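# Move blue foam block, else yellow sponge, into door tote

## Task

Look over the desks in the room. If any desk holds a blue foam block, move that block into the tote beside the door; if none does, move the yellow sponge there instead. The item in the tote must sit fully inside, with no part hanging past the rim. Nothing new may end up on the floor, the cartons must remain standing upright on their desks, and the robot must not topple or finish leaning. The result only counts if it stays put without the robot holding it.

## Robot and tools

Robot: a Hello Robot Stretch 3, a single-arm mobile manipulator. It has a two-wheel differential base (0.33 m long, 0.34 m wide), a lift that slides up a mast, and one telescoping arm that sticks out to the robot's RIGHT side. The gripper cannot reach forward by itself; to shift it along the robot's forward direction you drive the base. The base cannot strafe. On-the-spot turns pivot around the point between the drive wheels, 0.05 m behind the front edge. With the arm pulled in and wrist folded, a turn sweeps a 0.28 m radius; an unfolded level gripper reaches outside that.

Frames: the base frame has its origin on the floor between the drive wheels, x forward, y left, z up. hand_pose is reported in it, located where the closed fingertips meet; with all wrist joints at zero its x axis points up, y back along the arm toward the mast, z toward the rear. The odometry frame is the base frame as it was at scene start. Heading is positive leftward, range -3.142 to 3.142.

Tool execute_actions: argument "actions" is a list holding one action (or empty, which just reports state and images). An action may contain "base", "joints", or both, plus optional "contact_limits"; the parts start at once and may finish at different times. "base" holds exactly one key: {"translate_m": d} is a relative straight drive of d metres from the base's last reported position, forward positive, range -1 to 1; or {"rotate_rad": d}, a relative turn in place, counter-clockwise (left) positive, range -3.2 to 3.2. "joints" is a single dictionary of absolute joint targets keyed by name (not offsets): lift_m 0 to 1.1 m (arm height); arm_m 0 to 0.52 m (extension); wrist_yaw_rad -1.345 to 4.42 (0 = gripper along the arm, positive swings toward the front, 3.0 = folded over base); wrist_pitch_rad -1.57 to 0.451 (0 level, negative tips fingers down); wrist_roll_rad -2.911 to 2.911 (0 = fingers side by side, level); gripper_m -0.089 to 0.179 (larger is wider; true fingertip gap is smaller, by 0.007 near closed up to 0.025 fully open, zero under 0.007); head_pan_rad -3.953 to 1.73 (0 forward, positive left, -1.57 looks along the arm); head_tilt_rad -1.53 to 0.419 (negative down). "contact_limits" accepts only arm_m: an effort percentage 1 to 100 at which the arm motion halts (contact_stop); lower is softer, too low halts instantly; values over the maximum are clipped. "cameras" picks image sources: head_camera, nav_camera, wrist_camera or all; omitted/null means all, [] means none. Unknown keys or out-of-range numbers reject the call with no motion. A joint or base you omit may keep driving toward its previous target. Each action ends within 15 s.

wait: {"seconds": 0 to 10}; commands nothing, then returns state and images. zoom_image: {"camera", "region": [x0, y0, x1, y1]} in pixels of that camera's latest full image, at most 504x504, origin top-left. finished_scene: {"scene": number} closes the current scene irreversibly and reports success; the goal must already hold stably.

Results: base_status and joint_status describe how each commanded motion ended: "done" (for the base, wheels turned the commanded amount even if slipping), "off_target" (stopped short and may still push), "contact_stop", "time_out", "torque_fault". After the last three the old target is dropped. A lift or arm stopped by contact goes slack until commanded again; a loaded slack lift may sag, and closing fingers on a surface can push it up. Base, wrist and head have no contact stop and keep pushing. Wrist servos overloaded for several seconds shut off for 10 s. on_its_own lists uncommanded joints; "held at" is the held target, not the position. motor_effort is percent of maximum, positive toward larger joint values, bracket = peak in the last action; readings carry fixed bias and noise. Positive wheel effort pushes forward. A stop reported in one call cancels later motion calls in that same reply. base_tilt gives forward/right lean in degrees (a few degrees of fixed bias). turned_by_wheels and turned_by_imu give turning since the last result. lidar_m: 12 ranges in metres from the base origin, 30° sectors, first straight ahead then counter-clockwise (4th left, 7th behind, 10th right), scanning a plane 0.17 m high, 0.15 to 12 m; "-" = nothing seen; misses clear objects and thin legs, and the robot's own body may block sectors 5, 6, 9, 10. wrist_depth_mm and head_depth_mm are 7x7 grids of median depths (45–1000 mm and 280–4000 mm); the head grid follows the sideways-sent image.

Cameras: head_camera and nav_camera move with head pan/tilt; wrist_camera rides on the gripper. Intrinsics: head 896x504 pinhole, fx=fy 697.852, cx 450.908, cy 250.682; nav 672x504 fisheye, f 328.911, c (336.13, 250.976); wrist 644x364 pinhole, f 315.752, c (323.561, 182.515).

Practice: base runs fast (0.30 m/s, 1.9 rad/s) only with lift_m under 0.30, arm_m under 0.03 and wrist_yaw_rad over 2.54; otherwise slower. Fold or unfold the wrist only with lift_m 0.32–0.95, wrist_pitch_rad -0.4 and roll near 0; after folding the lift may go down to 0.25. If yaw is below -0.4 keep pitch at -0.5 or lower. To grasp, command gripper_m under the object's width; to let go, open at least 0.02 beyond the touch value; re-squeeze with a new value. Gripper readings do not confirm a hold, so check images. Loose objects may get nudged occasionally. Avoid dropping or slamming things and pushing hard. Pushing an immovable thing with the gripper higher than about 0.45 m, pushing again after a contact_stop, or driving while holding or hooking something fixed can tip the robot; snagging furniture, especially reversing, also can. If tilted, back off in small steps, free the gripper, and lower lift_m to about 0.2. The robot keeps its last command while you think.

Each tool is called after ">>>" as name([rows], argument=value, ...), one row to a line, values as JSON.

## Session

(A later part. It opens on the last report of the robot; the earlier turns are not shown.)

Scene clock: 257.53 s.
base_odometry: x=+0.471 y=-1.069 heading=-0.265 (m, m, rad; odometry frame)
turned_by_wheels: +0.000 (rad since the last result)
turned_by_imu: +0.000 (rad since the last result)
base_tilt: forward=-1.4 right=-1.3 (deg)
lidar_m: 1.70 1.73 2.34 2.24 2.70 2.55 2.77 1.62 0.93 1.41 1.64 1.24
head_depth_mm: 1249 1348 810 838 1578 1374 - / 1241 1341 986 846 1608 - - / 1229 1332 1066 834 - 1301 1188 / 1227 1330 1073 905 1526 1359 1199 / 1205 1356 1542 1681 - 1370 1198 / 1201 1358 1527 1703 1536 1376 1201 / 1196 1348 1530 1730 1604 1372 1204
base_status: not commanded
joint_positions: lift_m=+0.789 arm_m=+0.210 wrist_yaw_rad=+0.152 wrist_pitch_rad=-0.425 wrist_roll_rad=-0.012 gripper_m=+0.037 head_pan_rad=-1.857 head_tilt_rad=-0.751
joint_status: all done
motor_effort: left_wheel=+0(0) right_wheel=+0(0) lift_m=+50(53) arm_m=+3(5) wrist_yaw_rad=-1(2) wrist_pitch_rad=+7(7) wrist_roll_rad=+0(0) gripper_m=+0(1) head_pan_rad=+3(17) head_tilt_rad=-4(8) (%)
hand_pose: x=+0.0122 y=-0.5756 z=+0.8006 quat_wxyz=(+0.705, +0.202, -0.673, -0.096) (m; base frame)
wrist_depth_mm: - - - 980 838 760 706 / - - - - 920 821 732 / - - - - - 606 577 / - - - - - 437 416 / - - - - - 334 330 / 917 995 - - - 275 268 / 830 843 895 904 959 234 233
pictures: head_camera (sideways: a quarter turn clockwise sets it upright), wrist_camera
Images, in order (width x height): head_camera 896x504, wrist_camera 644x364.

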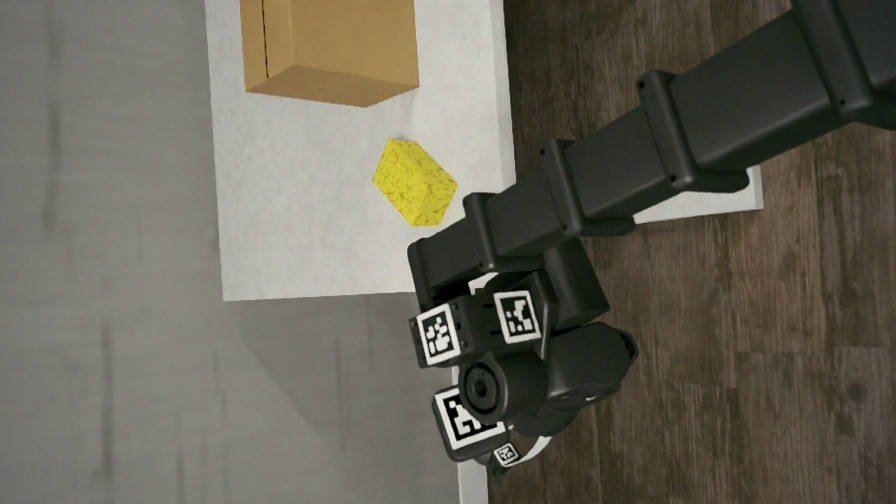

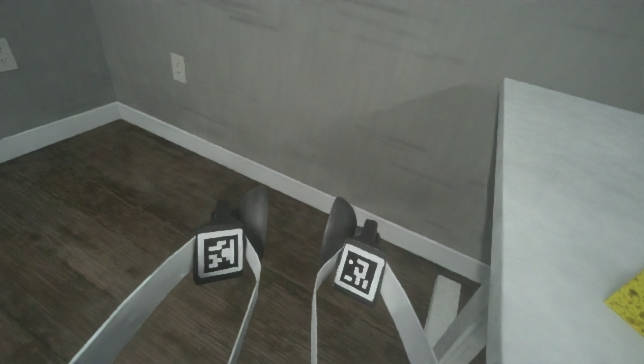

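>>> execute_actions([
  {"joints": {"arm_m": 0.30, "wrist_yaw_rad": -1.04, "wrist_pitch_rad": -0.6, "gripper_m": 0.16, "head_pan_rad": -1.95, "head_tilt_rad": -0.74}},
], cameras=["head_camera", "wrist_camera"])

Scene clock: 261.50 s.
base_odometry: x=+0.471 y=-1.069 heading=-0.265 (m, m, rad; odometry frame)
turned_by_wheels: +0.000 (rad since the last result)
turned_by_imu: +0.000 (rad since the last result)
base_tilt: forward=-1.3 right=-1.4 (deg)
lidar_m: 1.69 1.72 2.34 2.24 2.70 2.55 2.78 1.62 0.93 1.41 1.64 1.23
head_depth_mm: 1282 1369 825 873 1582 1356 - / 1258 1364 824 854 1578 1419 - / 1243 1352 1041 855 1623 - 1174 / 1232 1342 1084 837 - 1345 1193 / 1215 1332 1129 - 1572 1375 1201 / 1201 1340 1492 - 1545 1380 1201 / 1182 1319 1481 - 1575 1390 1212
base_status: not commanded
joint_positions: lift_m=+0.789 arm_m=+0.300 wrist_yaw_rad=-1.038 wrist_pitch_rad=-0.611 wrist_roll_rad=-0.012 gripper_m=+0.160 head_pan_rad=-1.943 head_tilt_rad=-0.744
joint_status: all done
motor_effort: left_wheel=-1(1) right_wheel=+0(0) lift_m=+51(51) arm_m=+4(5) wrist_yaw_rad=-2(2) wrist_pitch_rad=+6(5) wrist_roll_rad=+0(0) gripper_m=+2(84) head_pan_rad=-4(14) head_tilt_rad=+1(1) (%)
hand_pose: x=-0.1903 y=-0.5440 z=+0.7614 quat_wxyz=(+0.484, -0.146, -0.688, -0.521) (m; base frame)
wrist_depth_mm: 348 365 398 355 364 495 634 / 499 306 269 344 369 418 - / 795 256 257 278 314 - - / 869 229 235 243 - - - / 907 205 205 224 - - - / 818 839 189 925 976 - - / 762 797 802 860 845 895 962
pictures: head_camera (sideways: a quarter turn clockwise sets it upright), wrist_camera
Images, in order (width x height): head_camera 896x504, wrist_camera 644x364.

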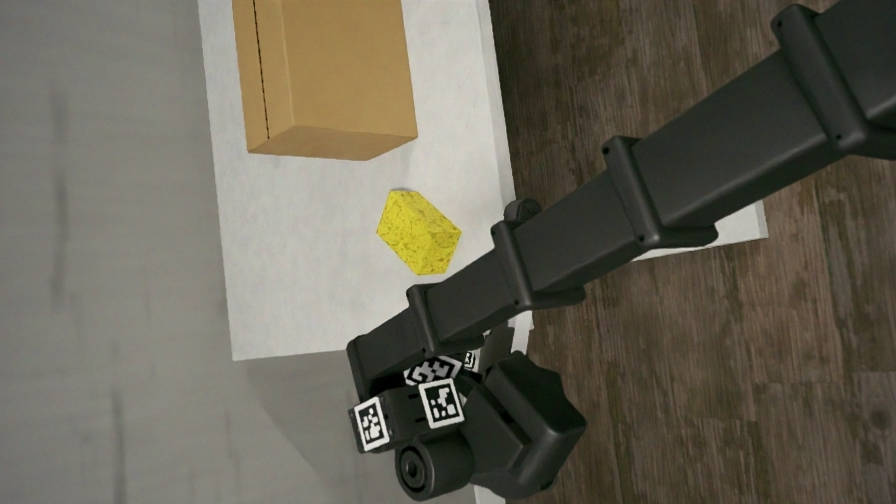

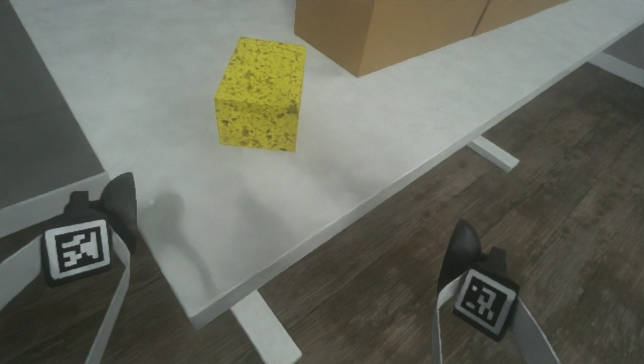

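>>> zoom_image(camera="wrist_camera", region=[180, 10, 380, 170])

Region (180, 10, 380, 170) of wrist_camera's 644x364 image, scaled by 2.520; it fills the top 403 rows of this view, and the rest is white.

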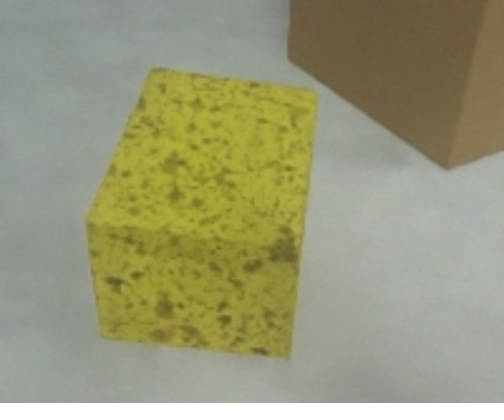

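>>> execute_actions([
  {"base": {"translate_m": -0.113}, "joints": {"arm_m": 0.402, "lift_m": 0.768, "wrist_yaw_rad": -1.01, "gripper_m": 0.176, "head_pan_rad": -1.85}},
], cameras=["head_camera", "wrist_camera"])

Scene clock: 295.70 s.
base_odometry: x=+0.362 y=-1.040 heading=-0.265 (m, m, rad; odometry frame)
turned_by_wheels: +0.000 (rad since the last result)
turned_by_imu: -0.001 (rad since the last result)
base_tilt: forward=-1.4 right=-1.4 (deg)
lidar_m: 1.35 1.82 2.37 2.23 2.74 2.45 2.71 1.53 0.90 0.90 1.61 1.35
head_depth_mm: 1207 1313 784 823 1555 1360 - / 1200 1308 776 826 1551 - - / 1201 1310 970 844 1584 - 1187 / 1193 1305 1087 869 1457 1332 1196 / 1187 1311 1175 812 1529 1372 1202 / 1179 1318 1450 - 1576 1373 1197 / 1170 1307 1475 1743 1612 1381 1207
base_status: done
joint_positions: lift_m=+0.769 arm_m=+0.402 wrist_yaw_rad=-1.011 wrist_pitch_rad=-0.612 wrist_roll_rad=-0.012 gripper_m=+0.176 head_pan_rad=-1.857 head_tilt_rad=-0.744
joint_status: all done
motor_effort: left_wheel=+0(7) right_wheel=+0(6) lift_m=+23(48) arm_m=+4(7) wrist_yaw_rad=+1(3) wrist_pitch_rad=+6(6) wrist_roll_rad=+0(0) gripper_m=+1(65) head_pan_rad=+3(15) head_tilt_rad=+3(2) (%)
hand_pose: x=-0.1875 y=-0.6504 z=+0.7403 quat_wxyz=(+0.491, -0.137, -0.690, -0.514) (m; base frame)
wrist_depth_mm: 304 328 357 341 195 184 324 / 254 265 283 277 211 250 390 / 217 225 233 257 237 285 314 / 191 199 156 160 230 245 259 / - 174 133 140 199 215 229 / 149 156 118 122 177 - - / 137 142 142 145 157 158 902
pictures: head_camera (sideways: a quarter turn clockwise sets it upright), wrist_camera
Images, in order (width x height): head_camera 896x504, wrist_camera 644x364.

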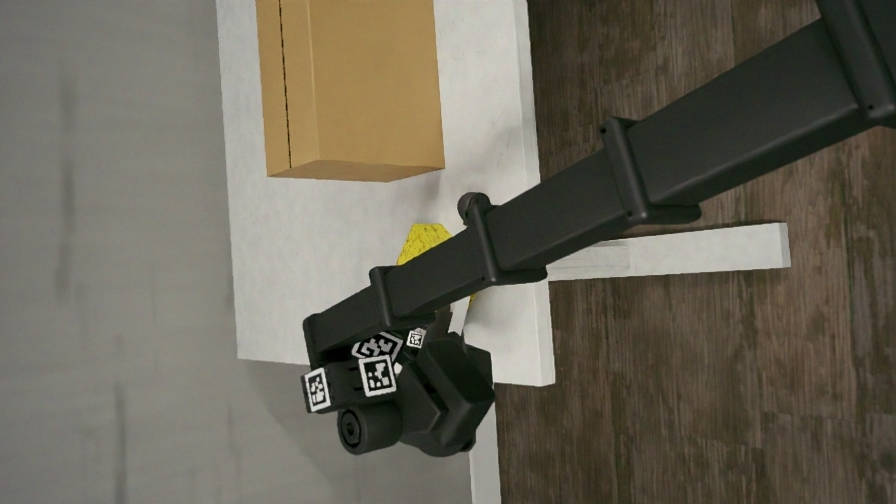

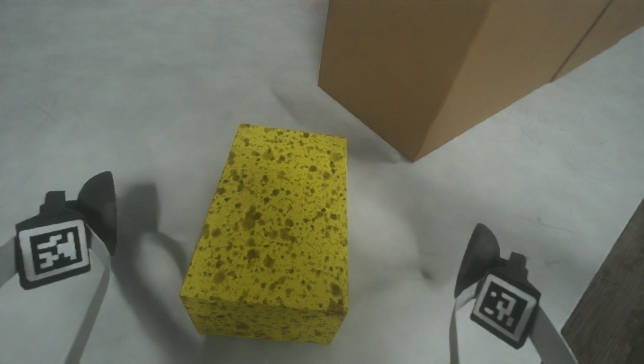

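>>> execute_actions([
  {"joints": {"gripper_m": 0.03, "lift_m": 0.764}},
], cameras=["wrist_camera"])

Scene clock: 301.97 s.
base_odometry: x=+0.362 y=-1.040 heading=-0.265 (m, m, rad; odometry frame)
turned_by_wheels: +0.000 (rad since the last result)
turned_by_imu: +0.000 (rad since the last result)
base_tilt: forward=-1.6 right=-1.4 (deg)
lidar_m: 1.35 1.82 2.37 2.23 2.74 2.45 2.71 1.52 0.90 0.90 1.61 1.34
head_depth_mm: 1209 1313 783 822 1545 1358 - / 1208 1315 776 829 1548 1418 - / 1205 1322 1003 833 1557 - 1191 / 1190 1312 1084 871 1458 1340 1199 / 1193 1304 1179 812 1541 1375 1195 / 1175 1315 1455 - 1579 1379 1206 / 1179 1311 1482 1716 1615 1382 1210
base_status: not commanded
joint_positions: lift_m=+0.765 arm_m=+0.402 wrist_yaw_rad=-1.005 wrist_pitch_rad=-0.598 wrist_roll_rad=-0.012 gripper_m=+0.031 head_pan_rad=-1.857 head_tilt_rad=-0.744
joint_status: all done
motor_effort: left_wheel=+3(3) right_wheel=-6(6) lift_m=+23(24) arm_m=+3(3) wrist_yaw_rad=-5(5) wrist_pitch_rad=+0(6) wrist_roll_rad=+0(0) gripper_m=-14(89) head_pan_rad=+3(3) head_tilt_rad=+2(2) (%)
hand_pose: x=-0.1888 y=-0.6528 z=+0.7391 quat_wxyz=(+0.496, -0.140, -0.689, -0.509) (m; base frame)
wrist_depth_mm: 308 327 362 352 195 177 309 / 256 270 286 281 211 235 384 / 218 227 237 253 234 287 322 / 188 196 158 157 231 245 259 / 168 174 131 136 204 210 225 / 151 153 118 120 177 182 200 / - 139 138 139 155 163 927
pictures: wrist_camera
Images, in order (width x height): wrist_camera 644x364.

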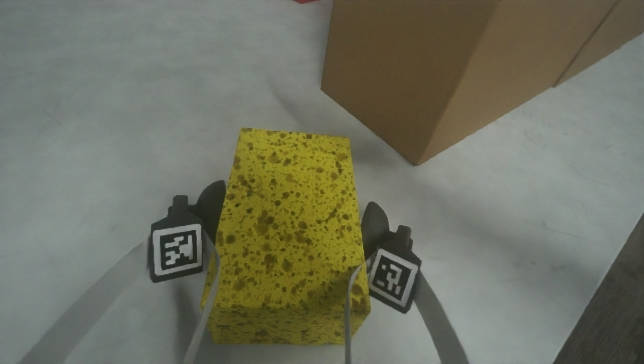

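>>> execute_actions([
  {"base": {"rotate_rad": 1.40}, "joints": {"lift_m": 0.795, "arm_m": 0.10, "wrist_yaw_rad": 0.6, "head_pan_rad": 0.03, "head_tilt_rad": -0.6}},
])

Scene clock: 356.80 s.
base_odometry: x=+0.362 y=-1.040 heading=+1.135 (m, m, rad; odometry frame)
turned_by_wheels: +1.400 (rad since the last result)
turned_by_imu: +1.387 (rad since the last result)
base_tilt: forward=-1.4 right=-1.2 (deg)
lidar_m: 2.23 2.53 2.49 2.52 1.78 1.39 0.89 1.48 1.83 1.35 1.82 2.40
head_depth_mm: 1978 2158 2390 2272 1790 1479 1261 / 1999 2183 2401 2301 1803 1487 1268 / 2008 2207 2401 2314 1810 1489 1275 / 2032 2246 2436 2258 1831 1500 1279 / 2049 2288 2506 2347 1842 1512 1285 / 2084 2254 2468 2368 1834 1514 1285 / 1968 2168 2482 2354 1858 1529 1298
base_status: done
joint_positions: lift_m=+0.794 arm_m=+0.100 wrist_yaw_rad=+0.600 wrist_pitch_rad=-0.613 wrist_roll_rad=-0.012 gripper_m=+0.031 head_pan_rad=+0.023 head_tilt_rad=-0.606
joint_status: all done
motor_effort: left_wheel=-2(13) right_wheel=+2(18) lift_m=+51(52) arm_m=-4(6) wrist_yaw_rad=-1(9) wrist_pitch_rad=+6(7) wrist_roll_rad=+0(0) gripper_m=-13(14) head_pan_rad=+3(40) head_tilt_rad=+2(15) (%)
hand_pose: x=+0.0890 y=-0.4069 z=+0.7660 quat_wxyz=(+0.711, +0.403, -0.576, -0.003) (m; base frame)
wrist_depth_mm: - - - - - 598 608 / - - - - - - 745 / - - - - - - - / - - 158 155 - - - / 932 998 132 136 - - - / 883 871 119 122 - - - / 763 780 811 145 854 908 967
pictures: head_camera (sideways: a quarter turn clockwise sets it upright), nav_camera (sideways: a quarter turn counterclockwise sets it upright), wrist_camera
Images, in order (width x height): head_camera 896x504, nav_camera 672x504, wrist_camera 644x364.

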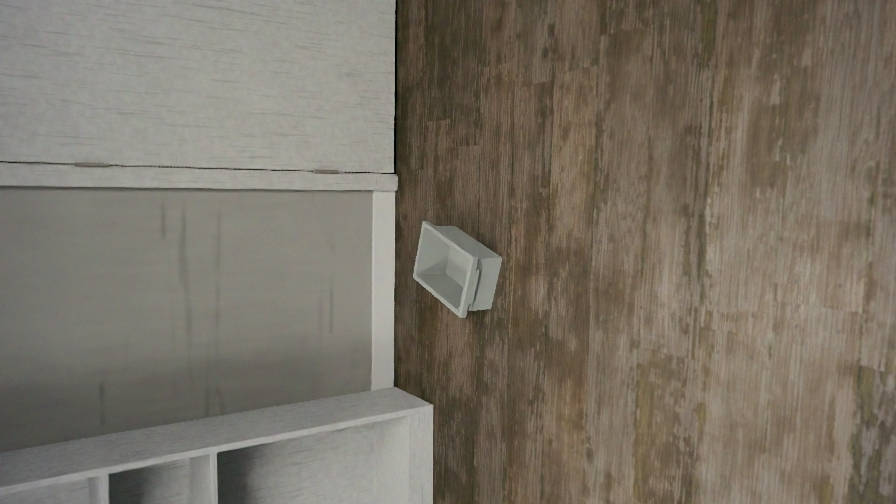

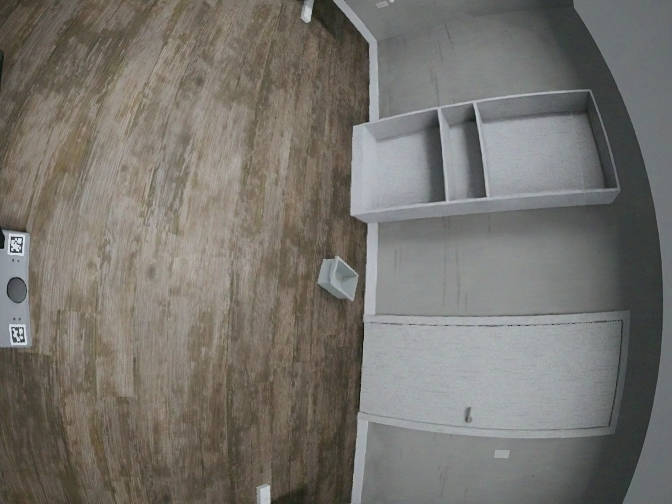

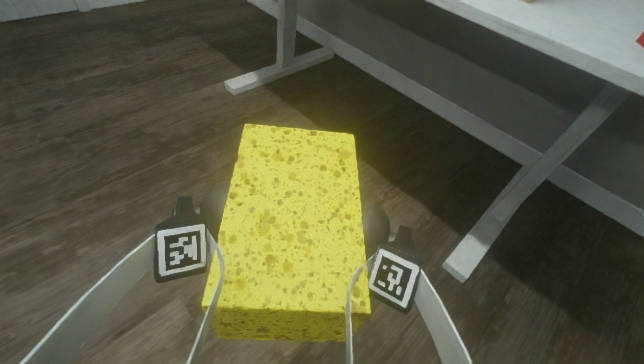

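>>> zoom_image(camera="head_camera", region=[390, 200, 530, 340])

Region (390, 200, 530, 340) of head_camera's 896x504 image, scaled by 3.600, with more detail than that image has.

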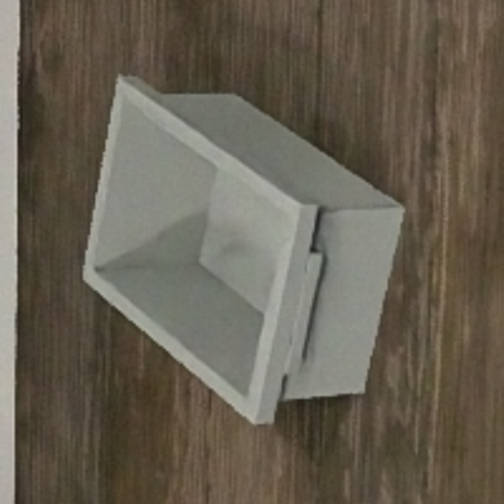

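>>> execute_actions([
  {"base": {"translate_m": 0.44}, "joints": {"lift_m": 0.292, "arm_m": 0.02, "wrist_yaw_rad": 2.62, "wrist_pitch_rad": -0.41, "head_tilt_rad": -0.72}},
], cameras=["head_camera", "wrist_camera"])

Scene clock: 392.27 s.
base_odometry: x=+0.548 y=-0.641 heading=+1.135 (m, m, rad; odometry frame)
turned_by_wheels: +0.000 (rad since the last result)
turned_by_imu: +0.003 (rad since the last result)
base_tilt: forward=-1.4 right=-1.5 (deg)
lidar_m: 1.93 1.80 2.30 2.32 1.79 1.83 1.33 1.95 1.46 1.85 1.61 1.96
head_depth_mm: 1638 1818 2044 1983 1619 1377 1204 / 1641 1831 2073 1997 1631 1386 1203 / 1676 1859 2110 1991 1642 1383 1208 / 1695 1875 2133 1909 1639 1400 1207 / 1704 1894 2148 2014 1657 1407 1214 / 1718 1901 2135 2036 1656 1406 1220 / 1668 1766 2013 2032 1671 1416 1226
base_status: done
joint_positions: lift_m=+0.293 arm_m=+0.020 wrist_yaw_rad=+2.618 wrist_pitch_rad=-0.431 wrist_roll_rad=-0.012 gripper_m=+0.031 head_pan_rad=+0.023 head_tilt_rad=-0.712
joint_status: all done
motor_effort: left_wheel=-3(8) right_wheel=+2(8) lift_m=+23(48) arm_m=-4(6) wrist_yaw_rad=+1(3) wrist_pitch_rad=+10(10) wrist_roll_rad=+0(0) gripper_m=-12(12) head_pan_rad=+3(4) head_tilt_rad=-4(13) (%)
hand_pose: x=+0.0900 y=+0.0276 z=+0.3022 quat_wxyz=(+0.325, +0.702, -0.030, +0.632) (m; base frame)
wrist_depth_mm: - - - - - - - / 876 932 - - - - - / 690 751 781 872 943 - - / 580 622 158 156 770 784 865 / 496 521 132 137 627 644 688 / - - 119 122 523 548 575 / - - 144 145 441 465 495
pictures: head_camera (sideways: a quarter turn clockwise sets it upright), wrist_camera
Images, in order (width x height): head_camera 896x504, wrist_camera 644x364.

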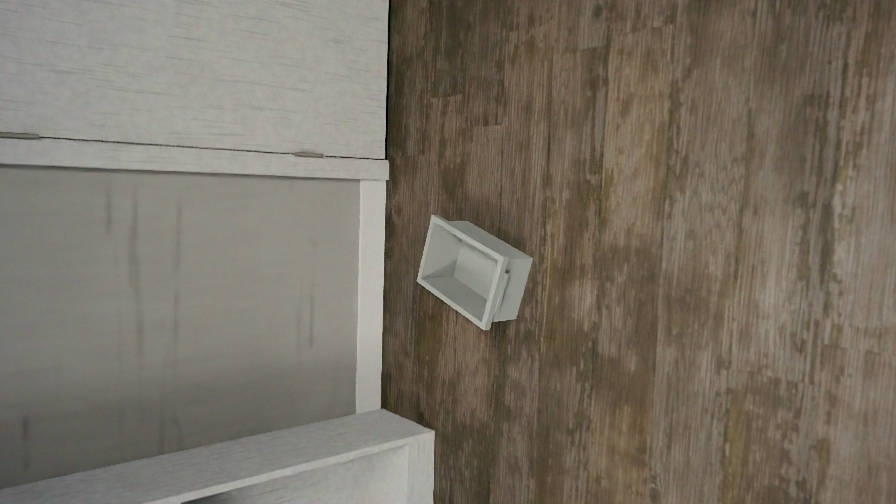

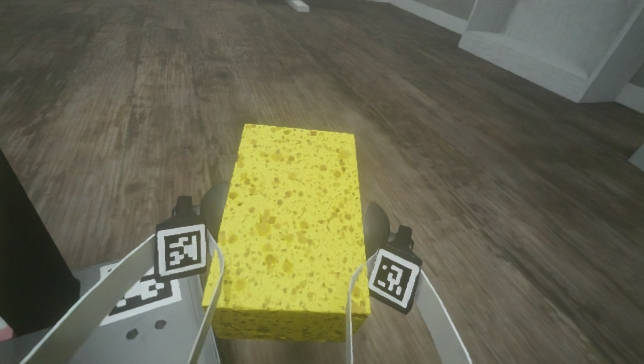

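>>> zoom_image(camera="head_camera", region=[400, 200, 550, 350])

Region (400, 200, 550, 350) of head_camera's 896x504 image, scaled by 3.360, with more detail than that image has.

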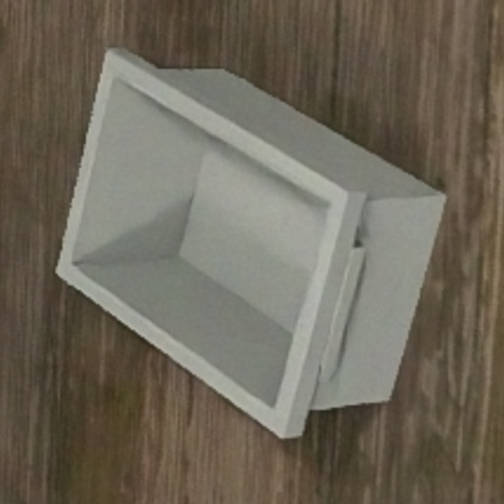

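>>> execute_actions([
  {"base": {"translate_m": 0.882}, "joints": {"head_pan_rad": -1.72, "head_tilt_rad": -0.36}},
], cameras=["head_camera", "nav_camera"])

Scene clock: 414.50 s.
base_odometry: x=+0.920 y=+0.159 heading=+1.135 (m, m, rad; odometry frame)
turned_by_wheels: +0.000 (rad since the last result)
turned_by_imu: +0.007 (rad since the last result)
base_tilt: forward=-1.2 right=-1.5 (deg)
lidar_m: 1.06 1.00 1.61 2.18 3.05 2.48 2.22 1.98 1.98 1.51 1.35 1.06
head_depth_mm: 1713 1815 1928 1358 2161 1863 1499 / 1699 1796 1910 1386 2151 1856 1504 / 1694 1782 1892 1684 2174 1907 1510 / 1683 1784 1880 1714 1706 1770 1514 / 1681 1773 1869 1983 2138 1922 1528 / 1673 1762 1859 1993 2135 1932 1543 / 1648 1757 1835 1963 2132 1937 1552
base_status: done
joint_positions: lift_m=+0.292 arm_m=+0.020 wrist_yaw_rad=+2.619 wrist_pitch_rad=-0.430 wrist_roll_rad=-0.012 gripper_m=+0.031 head_pan_rad=-1.713 head_tilt_rad=-0.369
joint_status: all done
motor_effort: left_wheel=-2(9) right_wheel=+2(11) lift_m=+23(24) arm_m=-4(4) wrist_yaw_rad=+1(1) wrist_pitch_rad=+10(10) wrist_roll_rad=+0(1) gripper_m=-13(13) head_pan_rad=-4(41) head_tilt_rad=+3(24) (%)
hand_pose: x=+0.0900 y=+0.0277 z=+0.3024 quat_wxyz=(+0.325, +0.702, -0.030, +0.633) (m; base frame)
wrist_depth_mm: - - - - - 873 848 / 891 988 - - - 938 879 / 703 762 819 883 971 - 875 / 590 608 158 156 737 800 840 / 503 513 132 136 590 596 580 / - - 119 122 524 456 469 / - - 144 146 449 470 485
pictures: head_camera (sideways: a quarter turn clockwise sets it upright), nav_camera (sideways: a quarter turn counterclockwise sets it upright)
Images, in order (width x height): head_camera 896x504, nav_camera 672x504.

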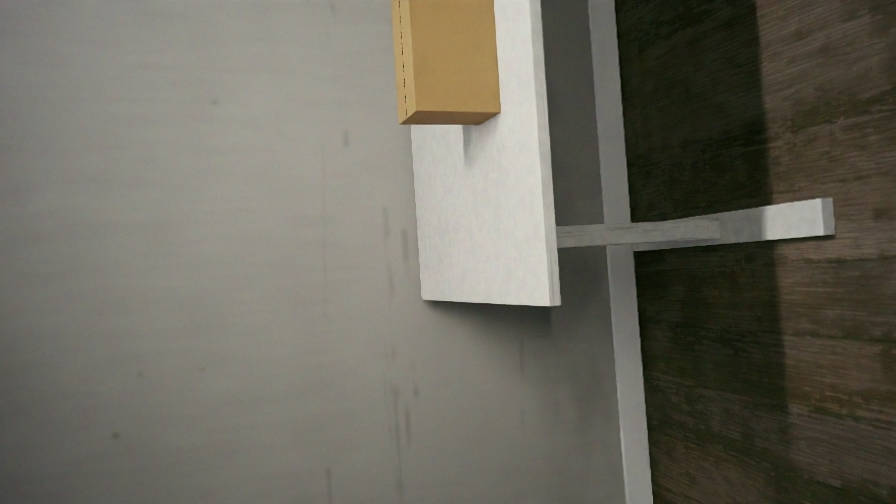

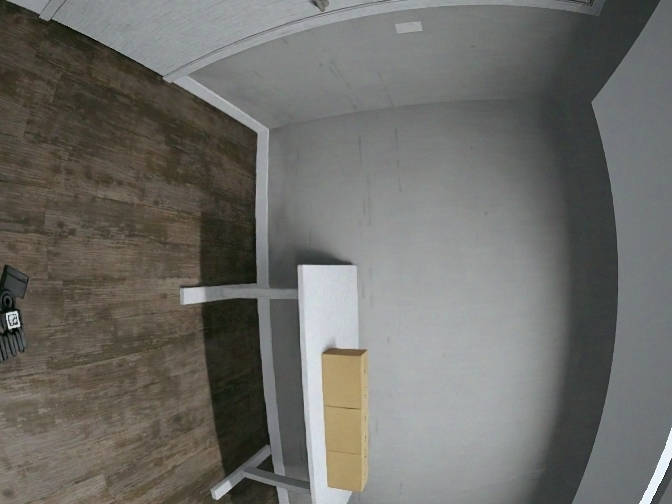

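>>> execute_actions([
  {"base": {"rotate_rad": 1.583}, "joints": {"lift_m": 0.325, "arm_m": 0.36, "wrist_yaw_rad": 1.14, "wrist_pitch_rad": -1.2, "head_pan_rad": -1.45, "head_tilt_rad": -1.12}},
], cameras=["head_camera", "wrist_camera"])

Scene clock: 431.40 s.
base_odometry: x=+0.920 y=+0.159 heading=+2.718 (m, m, rad; odometry frame)
turned_by_wheels: +1.583 (rad since the last result)
turned_by_imu: +1.566 (rad since the last result)
base_tilt: forward=-1.3 right=-1.2 (deg)
lidar_m: 2.18 2.70 2.47 2.21 1.98 1.97 1.50 1.34 1.06 1.06 1.00 1.60
head_depth_mm: 1029 1221 1505 1424 1303 1198 1123 / 1064 1271 1511 1432 1304 1205 - / 1081 1300 1542 1375 1294 1206 - / 1107 1336 1537 1373 1297 1209 - / 1135 1369 1559 1429 1287 1202 1110 / 1158 1404 1575 1437 1295 1204 1108 / 1167 1319 1460 1432 1306 1204 1112
base_status: done
joint_positions: lift_m=+0.324 arm_m=+0.360 wrist_yaw_rad=+1.140 wrist_pitch_rad=-1.202 wrist_roll_rad=-0.012 gripper_m=+0.031 head_pan_rad=-1.457 head_tilt_rad=-1.107
joint_status: all done
motor_effort: left_wheel=-2(13) right_wheel=+2(10) lift_m=+50(55) arm_m=+3(3) wrist_yaw_rad=+0(3) wrist_pitch_rad=+1(9) wrist_roll_rad=+0(0) gripper_m=-13(13) head_pan_rad=+3(25) head_tilt_rad=-6(36) (%)
hand_pose: x=+0.0419 y=-0.5340 z=+0.2155 quat_wxyz=(+0.709, +0.651, -0.271, -0.019) (m; base frame)
wrist_depth_mm: 390 403 408 416 426 434 441 / 377 389 395 404 415 424 435 / 373 385 279 272 302 413 424 / 369 373 158 155 385 321 415 / 358 364 131 136 383 315 405 / 347 265 119 123 344 394 397 / 343 350 245 146 262 380 393
pictures: head_camera (sideways: a quarter turn clockwise sets it upright), wrist_camera
Images, in order (width x height): head_camera 896x504, wrist_camera 644x364.

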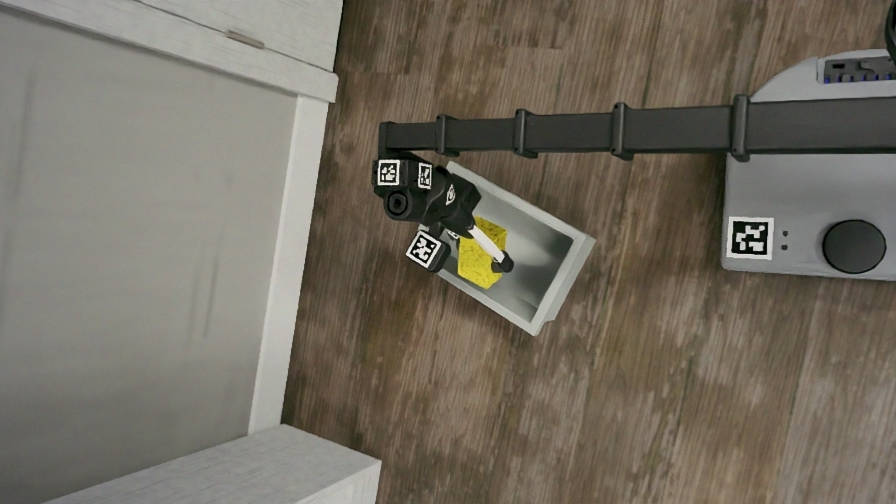

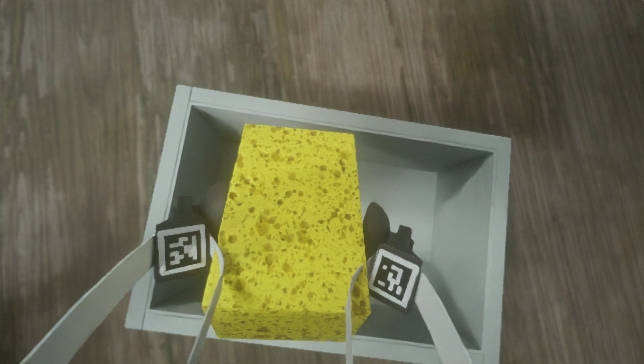

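>>> zoom_image(camera="wrist_camera", region=[110, 70, 530, 364])

>>> zoom_image(camera="head_camera", region=[370, 120, 620, 370])

Region (110, 70, 530, 364) of wrist_camera's 644x364 image, scaled by 1.200; it fills the top 353 rows of this view, and the rest is white.

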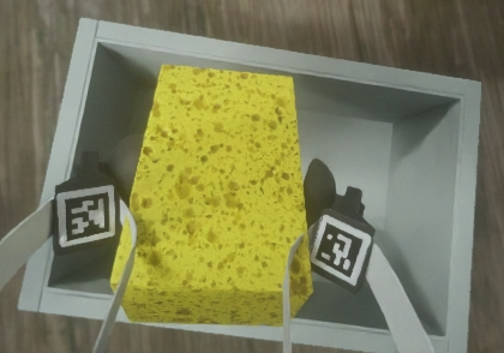

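Region (370, 120, 620, 370) of head_camera's 896x504 image, scaled by 2.016, with more detail than that image has.

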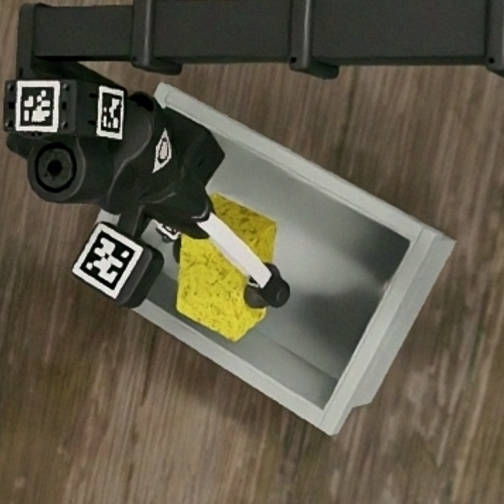

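>>> execute_actions([
  {"joints": {"lift_m": 0.168, "arm_m": 0.392}},
], cameras=["head_camera", "wrist_camera"])

Scene clock: 456.60 s.
base_odometry: x=+0.920 y=+0.159 heading=+2.718 (m, m, rad; odometry frame)
turned_by_wheels: +0.000 (rad since the last result)
turned_by_imu: +0.000 (rad since the last result)
base_tilt: forward=-1.3 right=-1.3 (deg)
lidar_m: 2.18 2.71 2.47 2.21 1.99 1.98 1.51 1.34 1.06 1.06 1.00 1.60
head_depth_mm: 1033 1218 1507 1430 1300 1201 1130 / 1064 1271 1515 1434 1301 1207 - / 1086 1300 1539 1477 1302 1205 - / 1104 1337 1536 1343 1294 1208 - / 1134 1368 1563 1428 1292 1195 1107 / 1157 1399 1570 1433 1312 1201 1110 / 1173 1311 1449 1435 1300 1201 1110
base_status: not commanded
joint_positions: lift_m=+0.169 arm_m=+0.392 wrist_yaw_rad=+1.140 wrist_pitch_rad=-1.203 wrist_roll_rad=-0.012 gripper_m=+0.031 head_pan_rad=-1.457 head_tilt_rad=-1.107
joint_status: all done
motor_effort: left_wheel=-2(2) right_wheel=+2(2) lift_m=+23(45) arm_m=+3(5) wrist_yaw_rad=+0(0) wrist_pitch_rad=+2(2) wrist_roll_rad=+0(0) gripper_m=-12(13) head_pan_rad=+3(3) head_tilt_rad=-6(6) (%)
hand_pose: x=+0.0419 y=-0.5659 z=+0.0595 quat_wxyz=(+0.709, +0.651, -0.271, -0.019) (m; base frame)
wrist_depth_mm: 142 134 125 119 120 122 264 / 168 190 172 156 145 134 125 / 173 223 226 196 214 185 150 / 180 217 158 155 232 212 146 / 185 213 131 136 227 204 142 / 187 209 119 122 225 196 139 / - 207 206 145 218 191 135
pictures: head_camera (sideways: a quarter turn clockwise sets it upright), wrist_camera
Images, in order (width x height): head_camera 896x504, wrist_camera 644x364.

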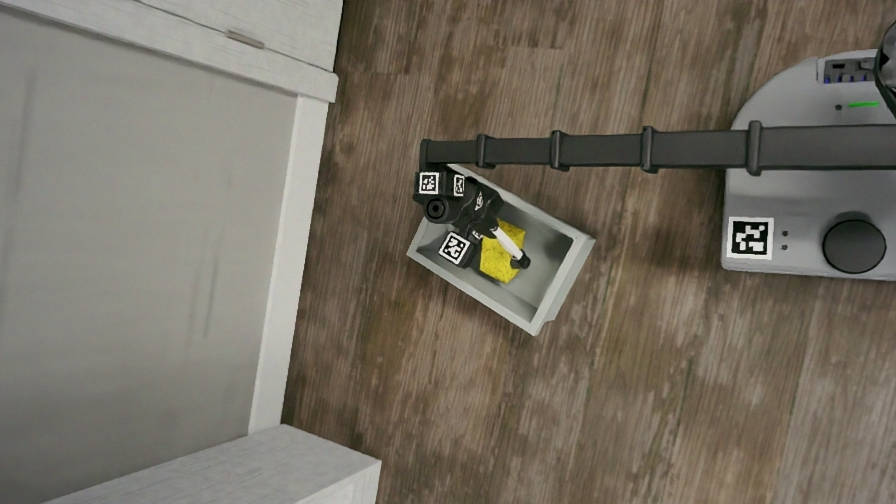

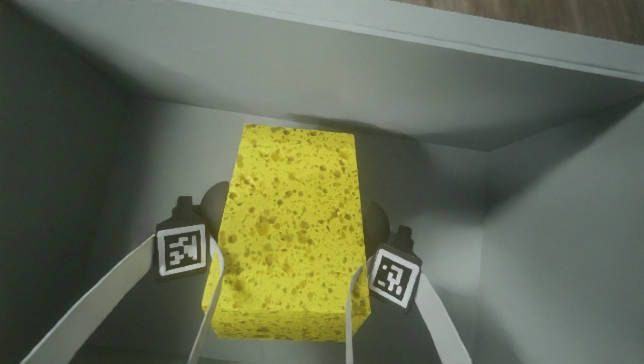

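>>> execute_actions([
  {"joints": {"lift_m": 0.158, "gripper_m": 0.11}},
], cameras=["head_camera", "wrist_camera"])

Scene clock: 463.43 s.
base_odometry: x=+0.920 y=+0.159 heading=+2.718 (m, m, rad; odometry frame)
turned_by_wheels: +0.000 (rad since the last result)
turned_by_imu: +0.000 (rad since the last result)
base_tilt: forward=-1.2 right=-1.2 (deg)
lidar_m: 2.18 2.70 2.47 2.22 1.98 1.98 1.50 1.34 1.06 1.06 1.00 1.61
head_depth_mm: 1027 1219 1494 1426 1304 1202 1121 / 1062 1260 1513 1421 1301 1210 - / 1081 1305 1535 1475 1288 1212 - / 1115 1334 1547 1395 1290 1214 - / 1132 1362 1559 1435 1284 1197 1111 / 1161 1406 1576 1426 1305 1196 1109 / 1169 1323 1452 1425 1297 1205 1114
base_status: not commanded
joint_positions: lift_m=+0.159 arm_m=+0.392 wrist_yaw_rad=+1.140 wrist_pitch_rad=-1.203 wrist_roll_rad=-0.012 gripper_m=+0.110 head_pan_rad=-1.457 head_tilt_rad=-1.107
joint_status: all done
motor_effort: left_wheel=-2(2) right_wheel=+2(2) lift_m=+23(24) arm_m=+4(4) wrist_yaw_rad=+0(0) wrist_pitch_rad=+2(1) wrist_roll_rad=+0(0) gripper_m=+0(81) head_pan_rad=+3(3) head_tilt_rad=-6(6) (%)
hand_pose: x=+0.0418 y=-0.5659 z=+0.0495 quat_wxyz=(+0.709, +0.651, -0.270, -0.019) (m; base frame)
wrist_depth_mm: 143 133 125 117 110 112 114 / 167 192 173 157 145 133 124 / 173 212 217 213 214 185 149 / 179 209 212 172 222 213 145 / 182 - 166 170 217 205 142 / - 199 163 166 210 195 139 / 193 195 201 203 207 178 135
pictures: head_camera (sideways: a quarter turn clockwise sets it upright), wrist_camera
Images, in order (width x height): head_camera 896x504, wrist_camera 644x364.

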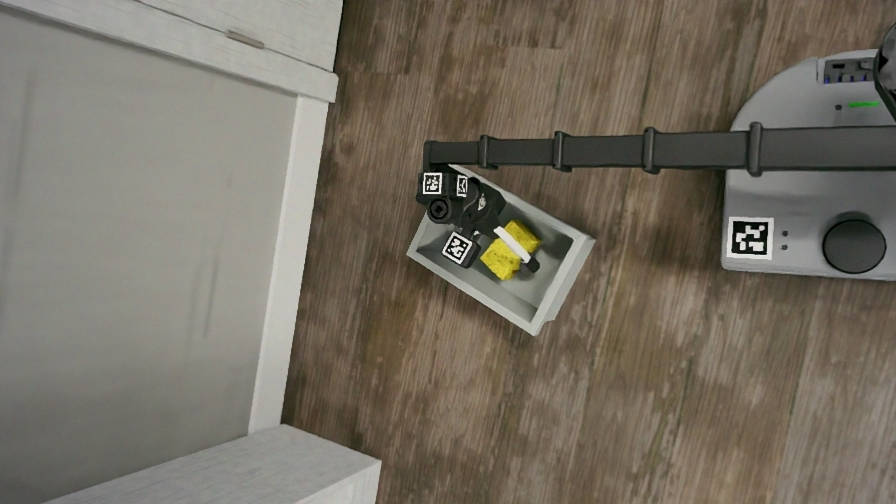

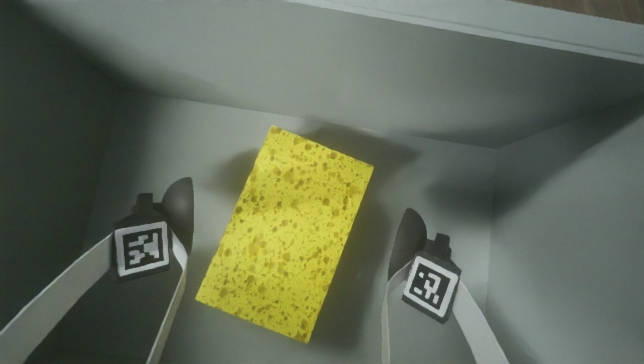

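>>> execute_actions([
  {"joints": {"lift_m": 0.262, "head_pan_rad": 0.55, "head_tilt_rad": -0.45}},
])

Scene clock: 470.67 s.
base_odometry: x=+0.920 y=+0.159 heading=+2.718 (m, m, rad; odometry frame)
turned_by_wheels: +0.000 (rad since the last result)
turned_by_imu: +0.000 (rad since the last result)
base_tilt: forward=-1.4 right=-1.2 (deg)
lidar_m: 2.18 2.70 2.47 2.22 1.99 1.98 1.51 1.34 1.06 1.06 1.00 1.61
head_depth_mm: 2480 2640 2200 2849 2134 1686 1393 / 2611 2793 2682 2839 2173 1691 1393 / 2774 3026 3218 3003 2191 1703 1402 / 2980 3160 3449 3059 2190 1711 1415 / 3216 3446 3623 3078 2221 1726 1411 / 3172 3222 3472 3113 2231 1732 1420 / 2816 2926 3085 3094 2237 1758 1435
base_status: not commanded
joint_positions: lift_m=+0.261 arm_m=+0.392 wrist_yaw_rad=+1.140 wrist_pitch_rad=-1.203 wrist_roll_rad=-0.012 gripper_m=+0.110 head_pan_rad=+0.543 head_tilt_rad=-0.458
joint_status: all done
motor_effort: left_wheel=-2(2) right_wheel=+2(2) lift_m=+51(52) arm_m=+4(4) wrist_yaw_rad=+1(0) wrist_pitch_rad=+2(2) wrist_roll_rad=+0(0) gripper_m=+1(1) head_pan_rad=+3(43) head_tilt_rad=+4(33) (%)
hand_pose: x=+0.0418 y=-0.5659 z=+0.1524 quat_wxyz=(+0.709, +0.651, -0.270, -0.019) (m; base frame)
wrist_depth_mm: 322 330 335 345 359 365 371 / 316 206 214 341 347 354 364 / 311 242 279 243 223 344 354 / 298 242 315 326 321 244 343 / 198 - 307 271 316 233 338 / 201 283 301 307 311 222 331 / 192 220 244 273 276 228 321
pictures: head_camera (sideways: a quarter turn clockwise sets it upright), nav_camera (sideways: a quarter turn counterclockwise sets it upright), wrist_camera
Images, in order (width x height): head_camera 896x504, nav_camera 672x504, wrist_camera 644x364.

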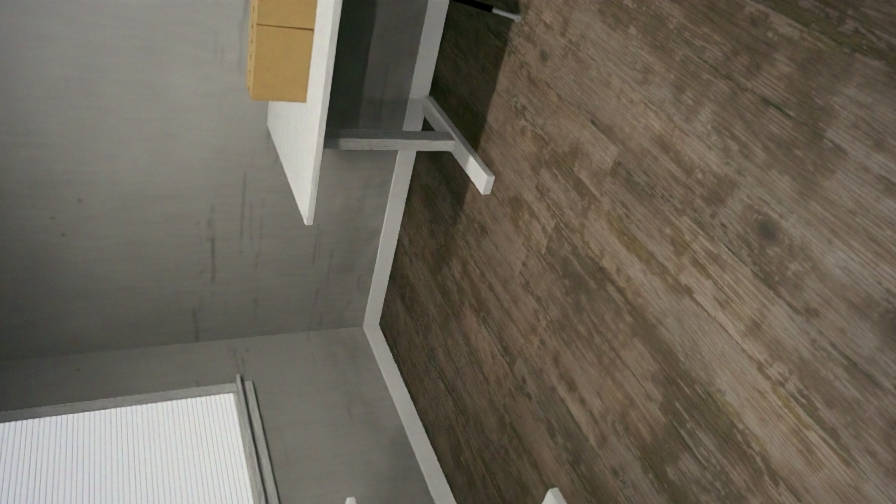

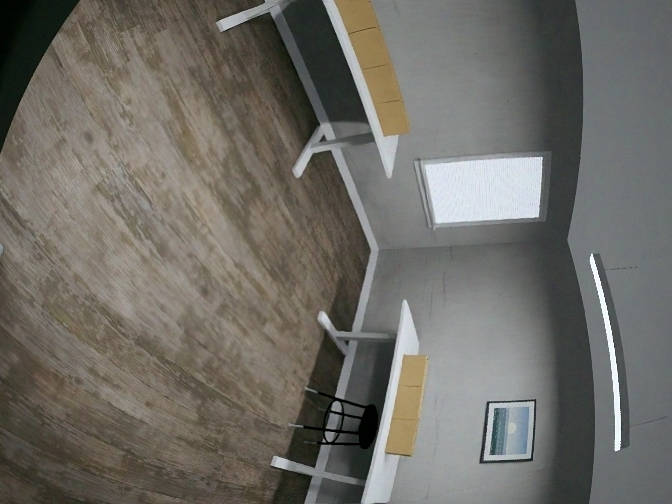

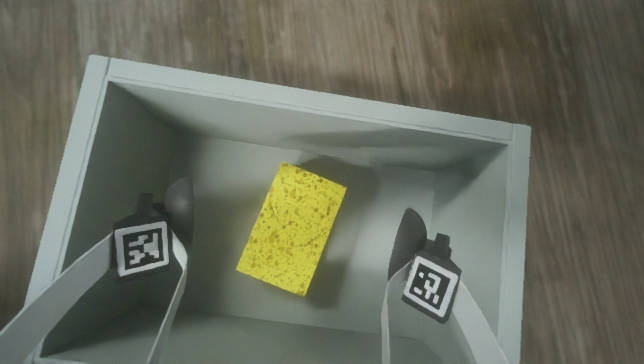

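The sponge lies flat inside the tote, the gripper is clear, the cartons are upright and the floor is clear.

>>> finished_scene(scene=2)

The scene is finished: the task was done.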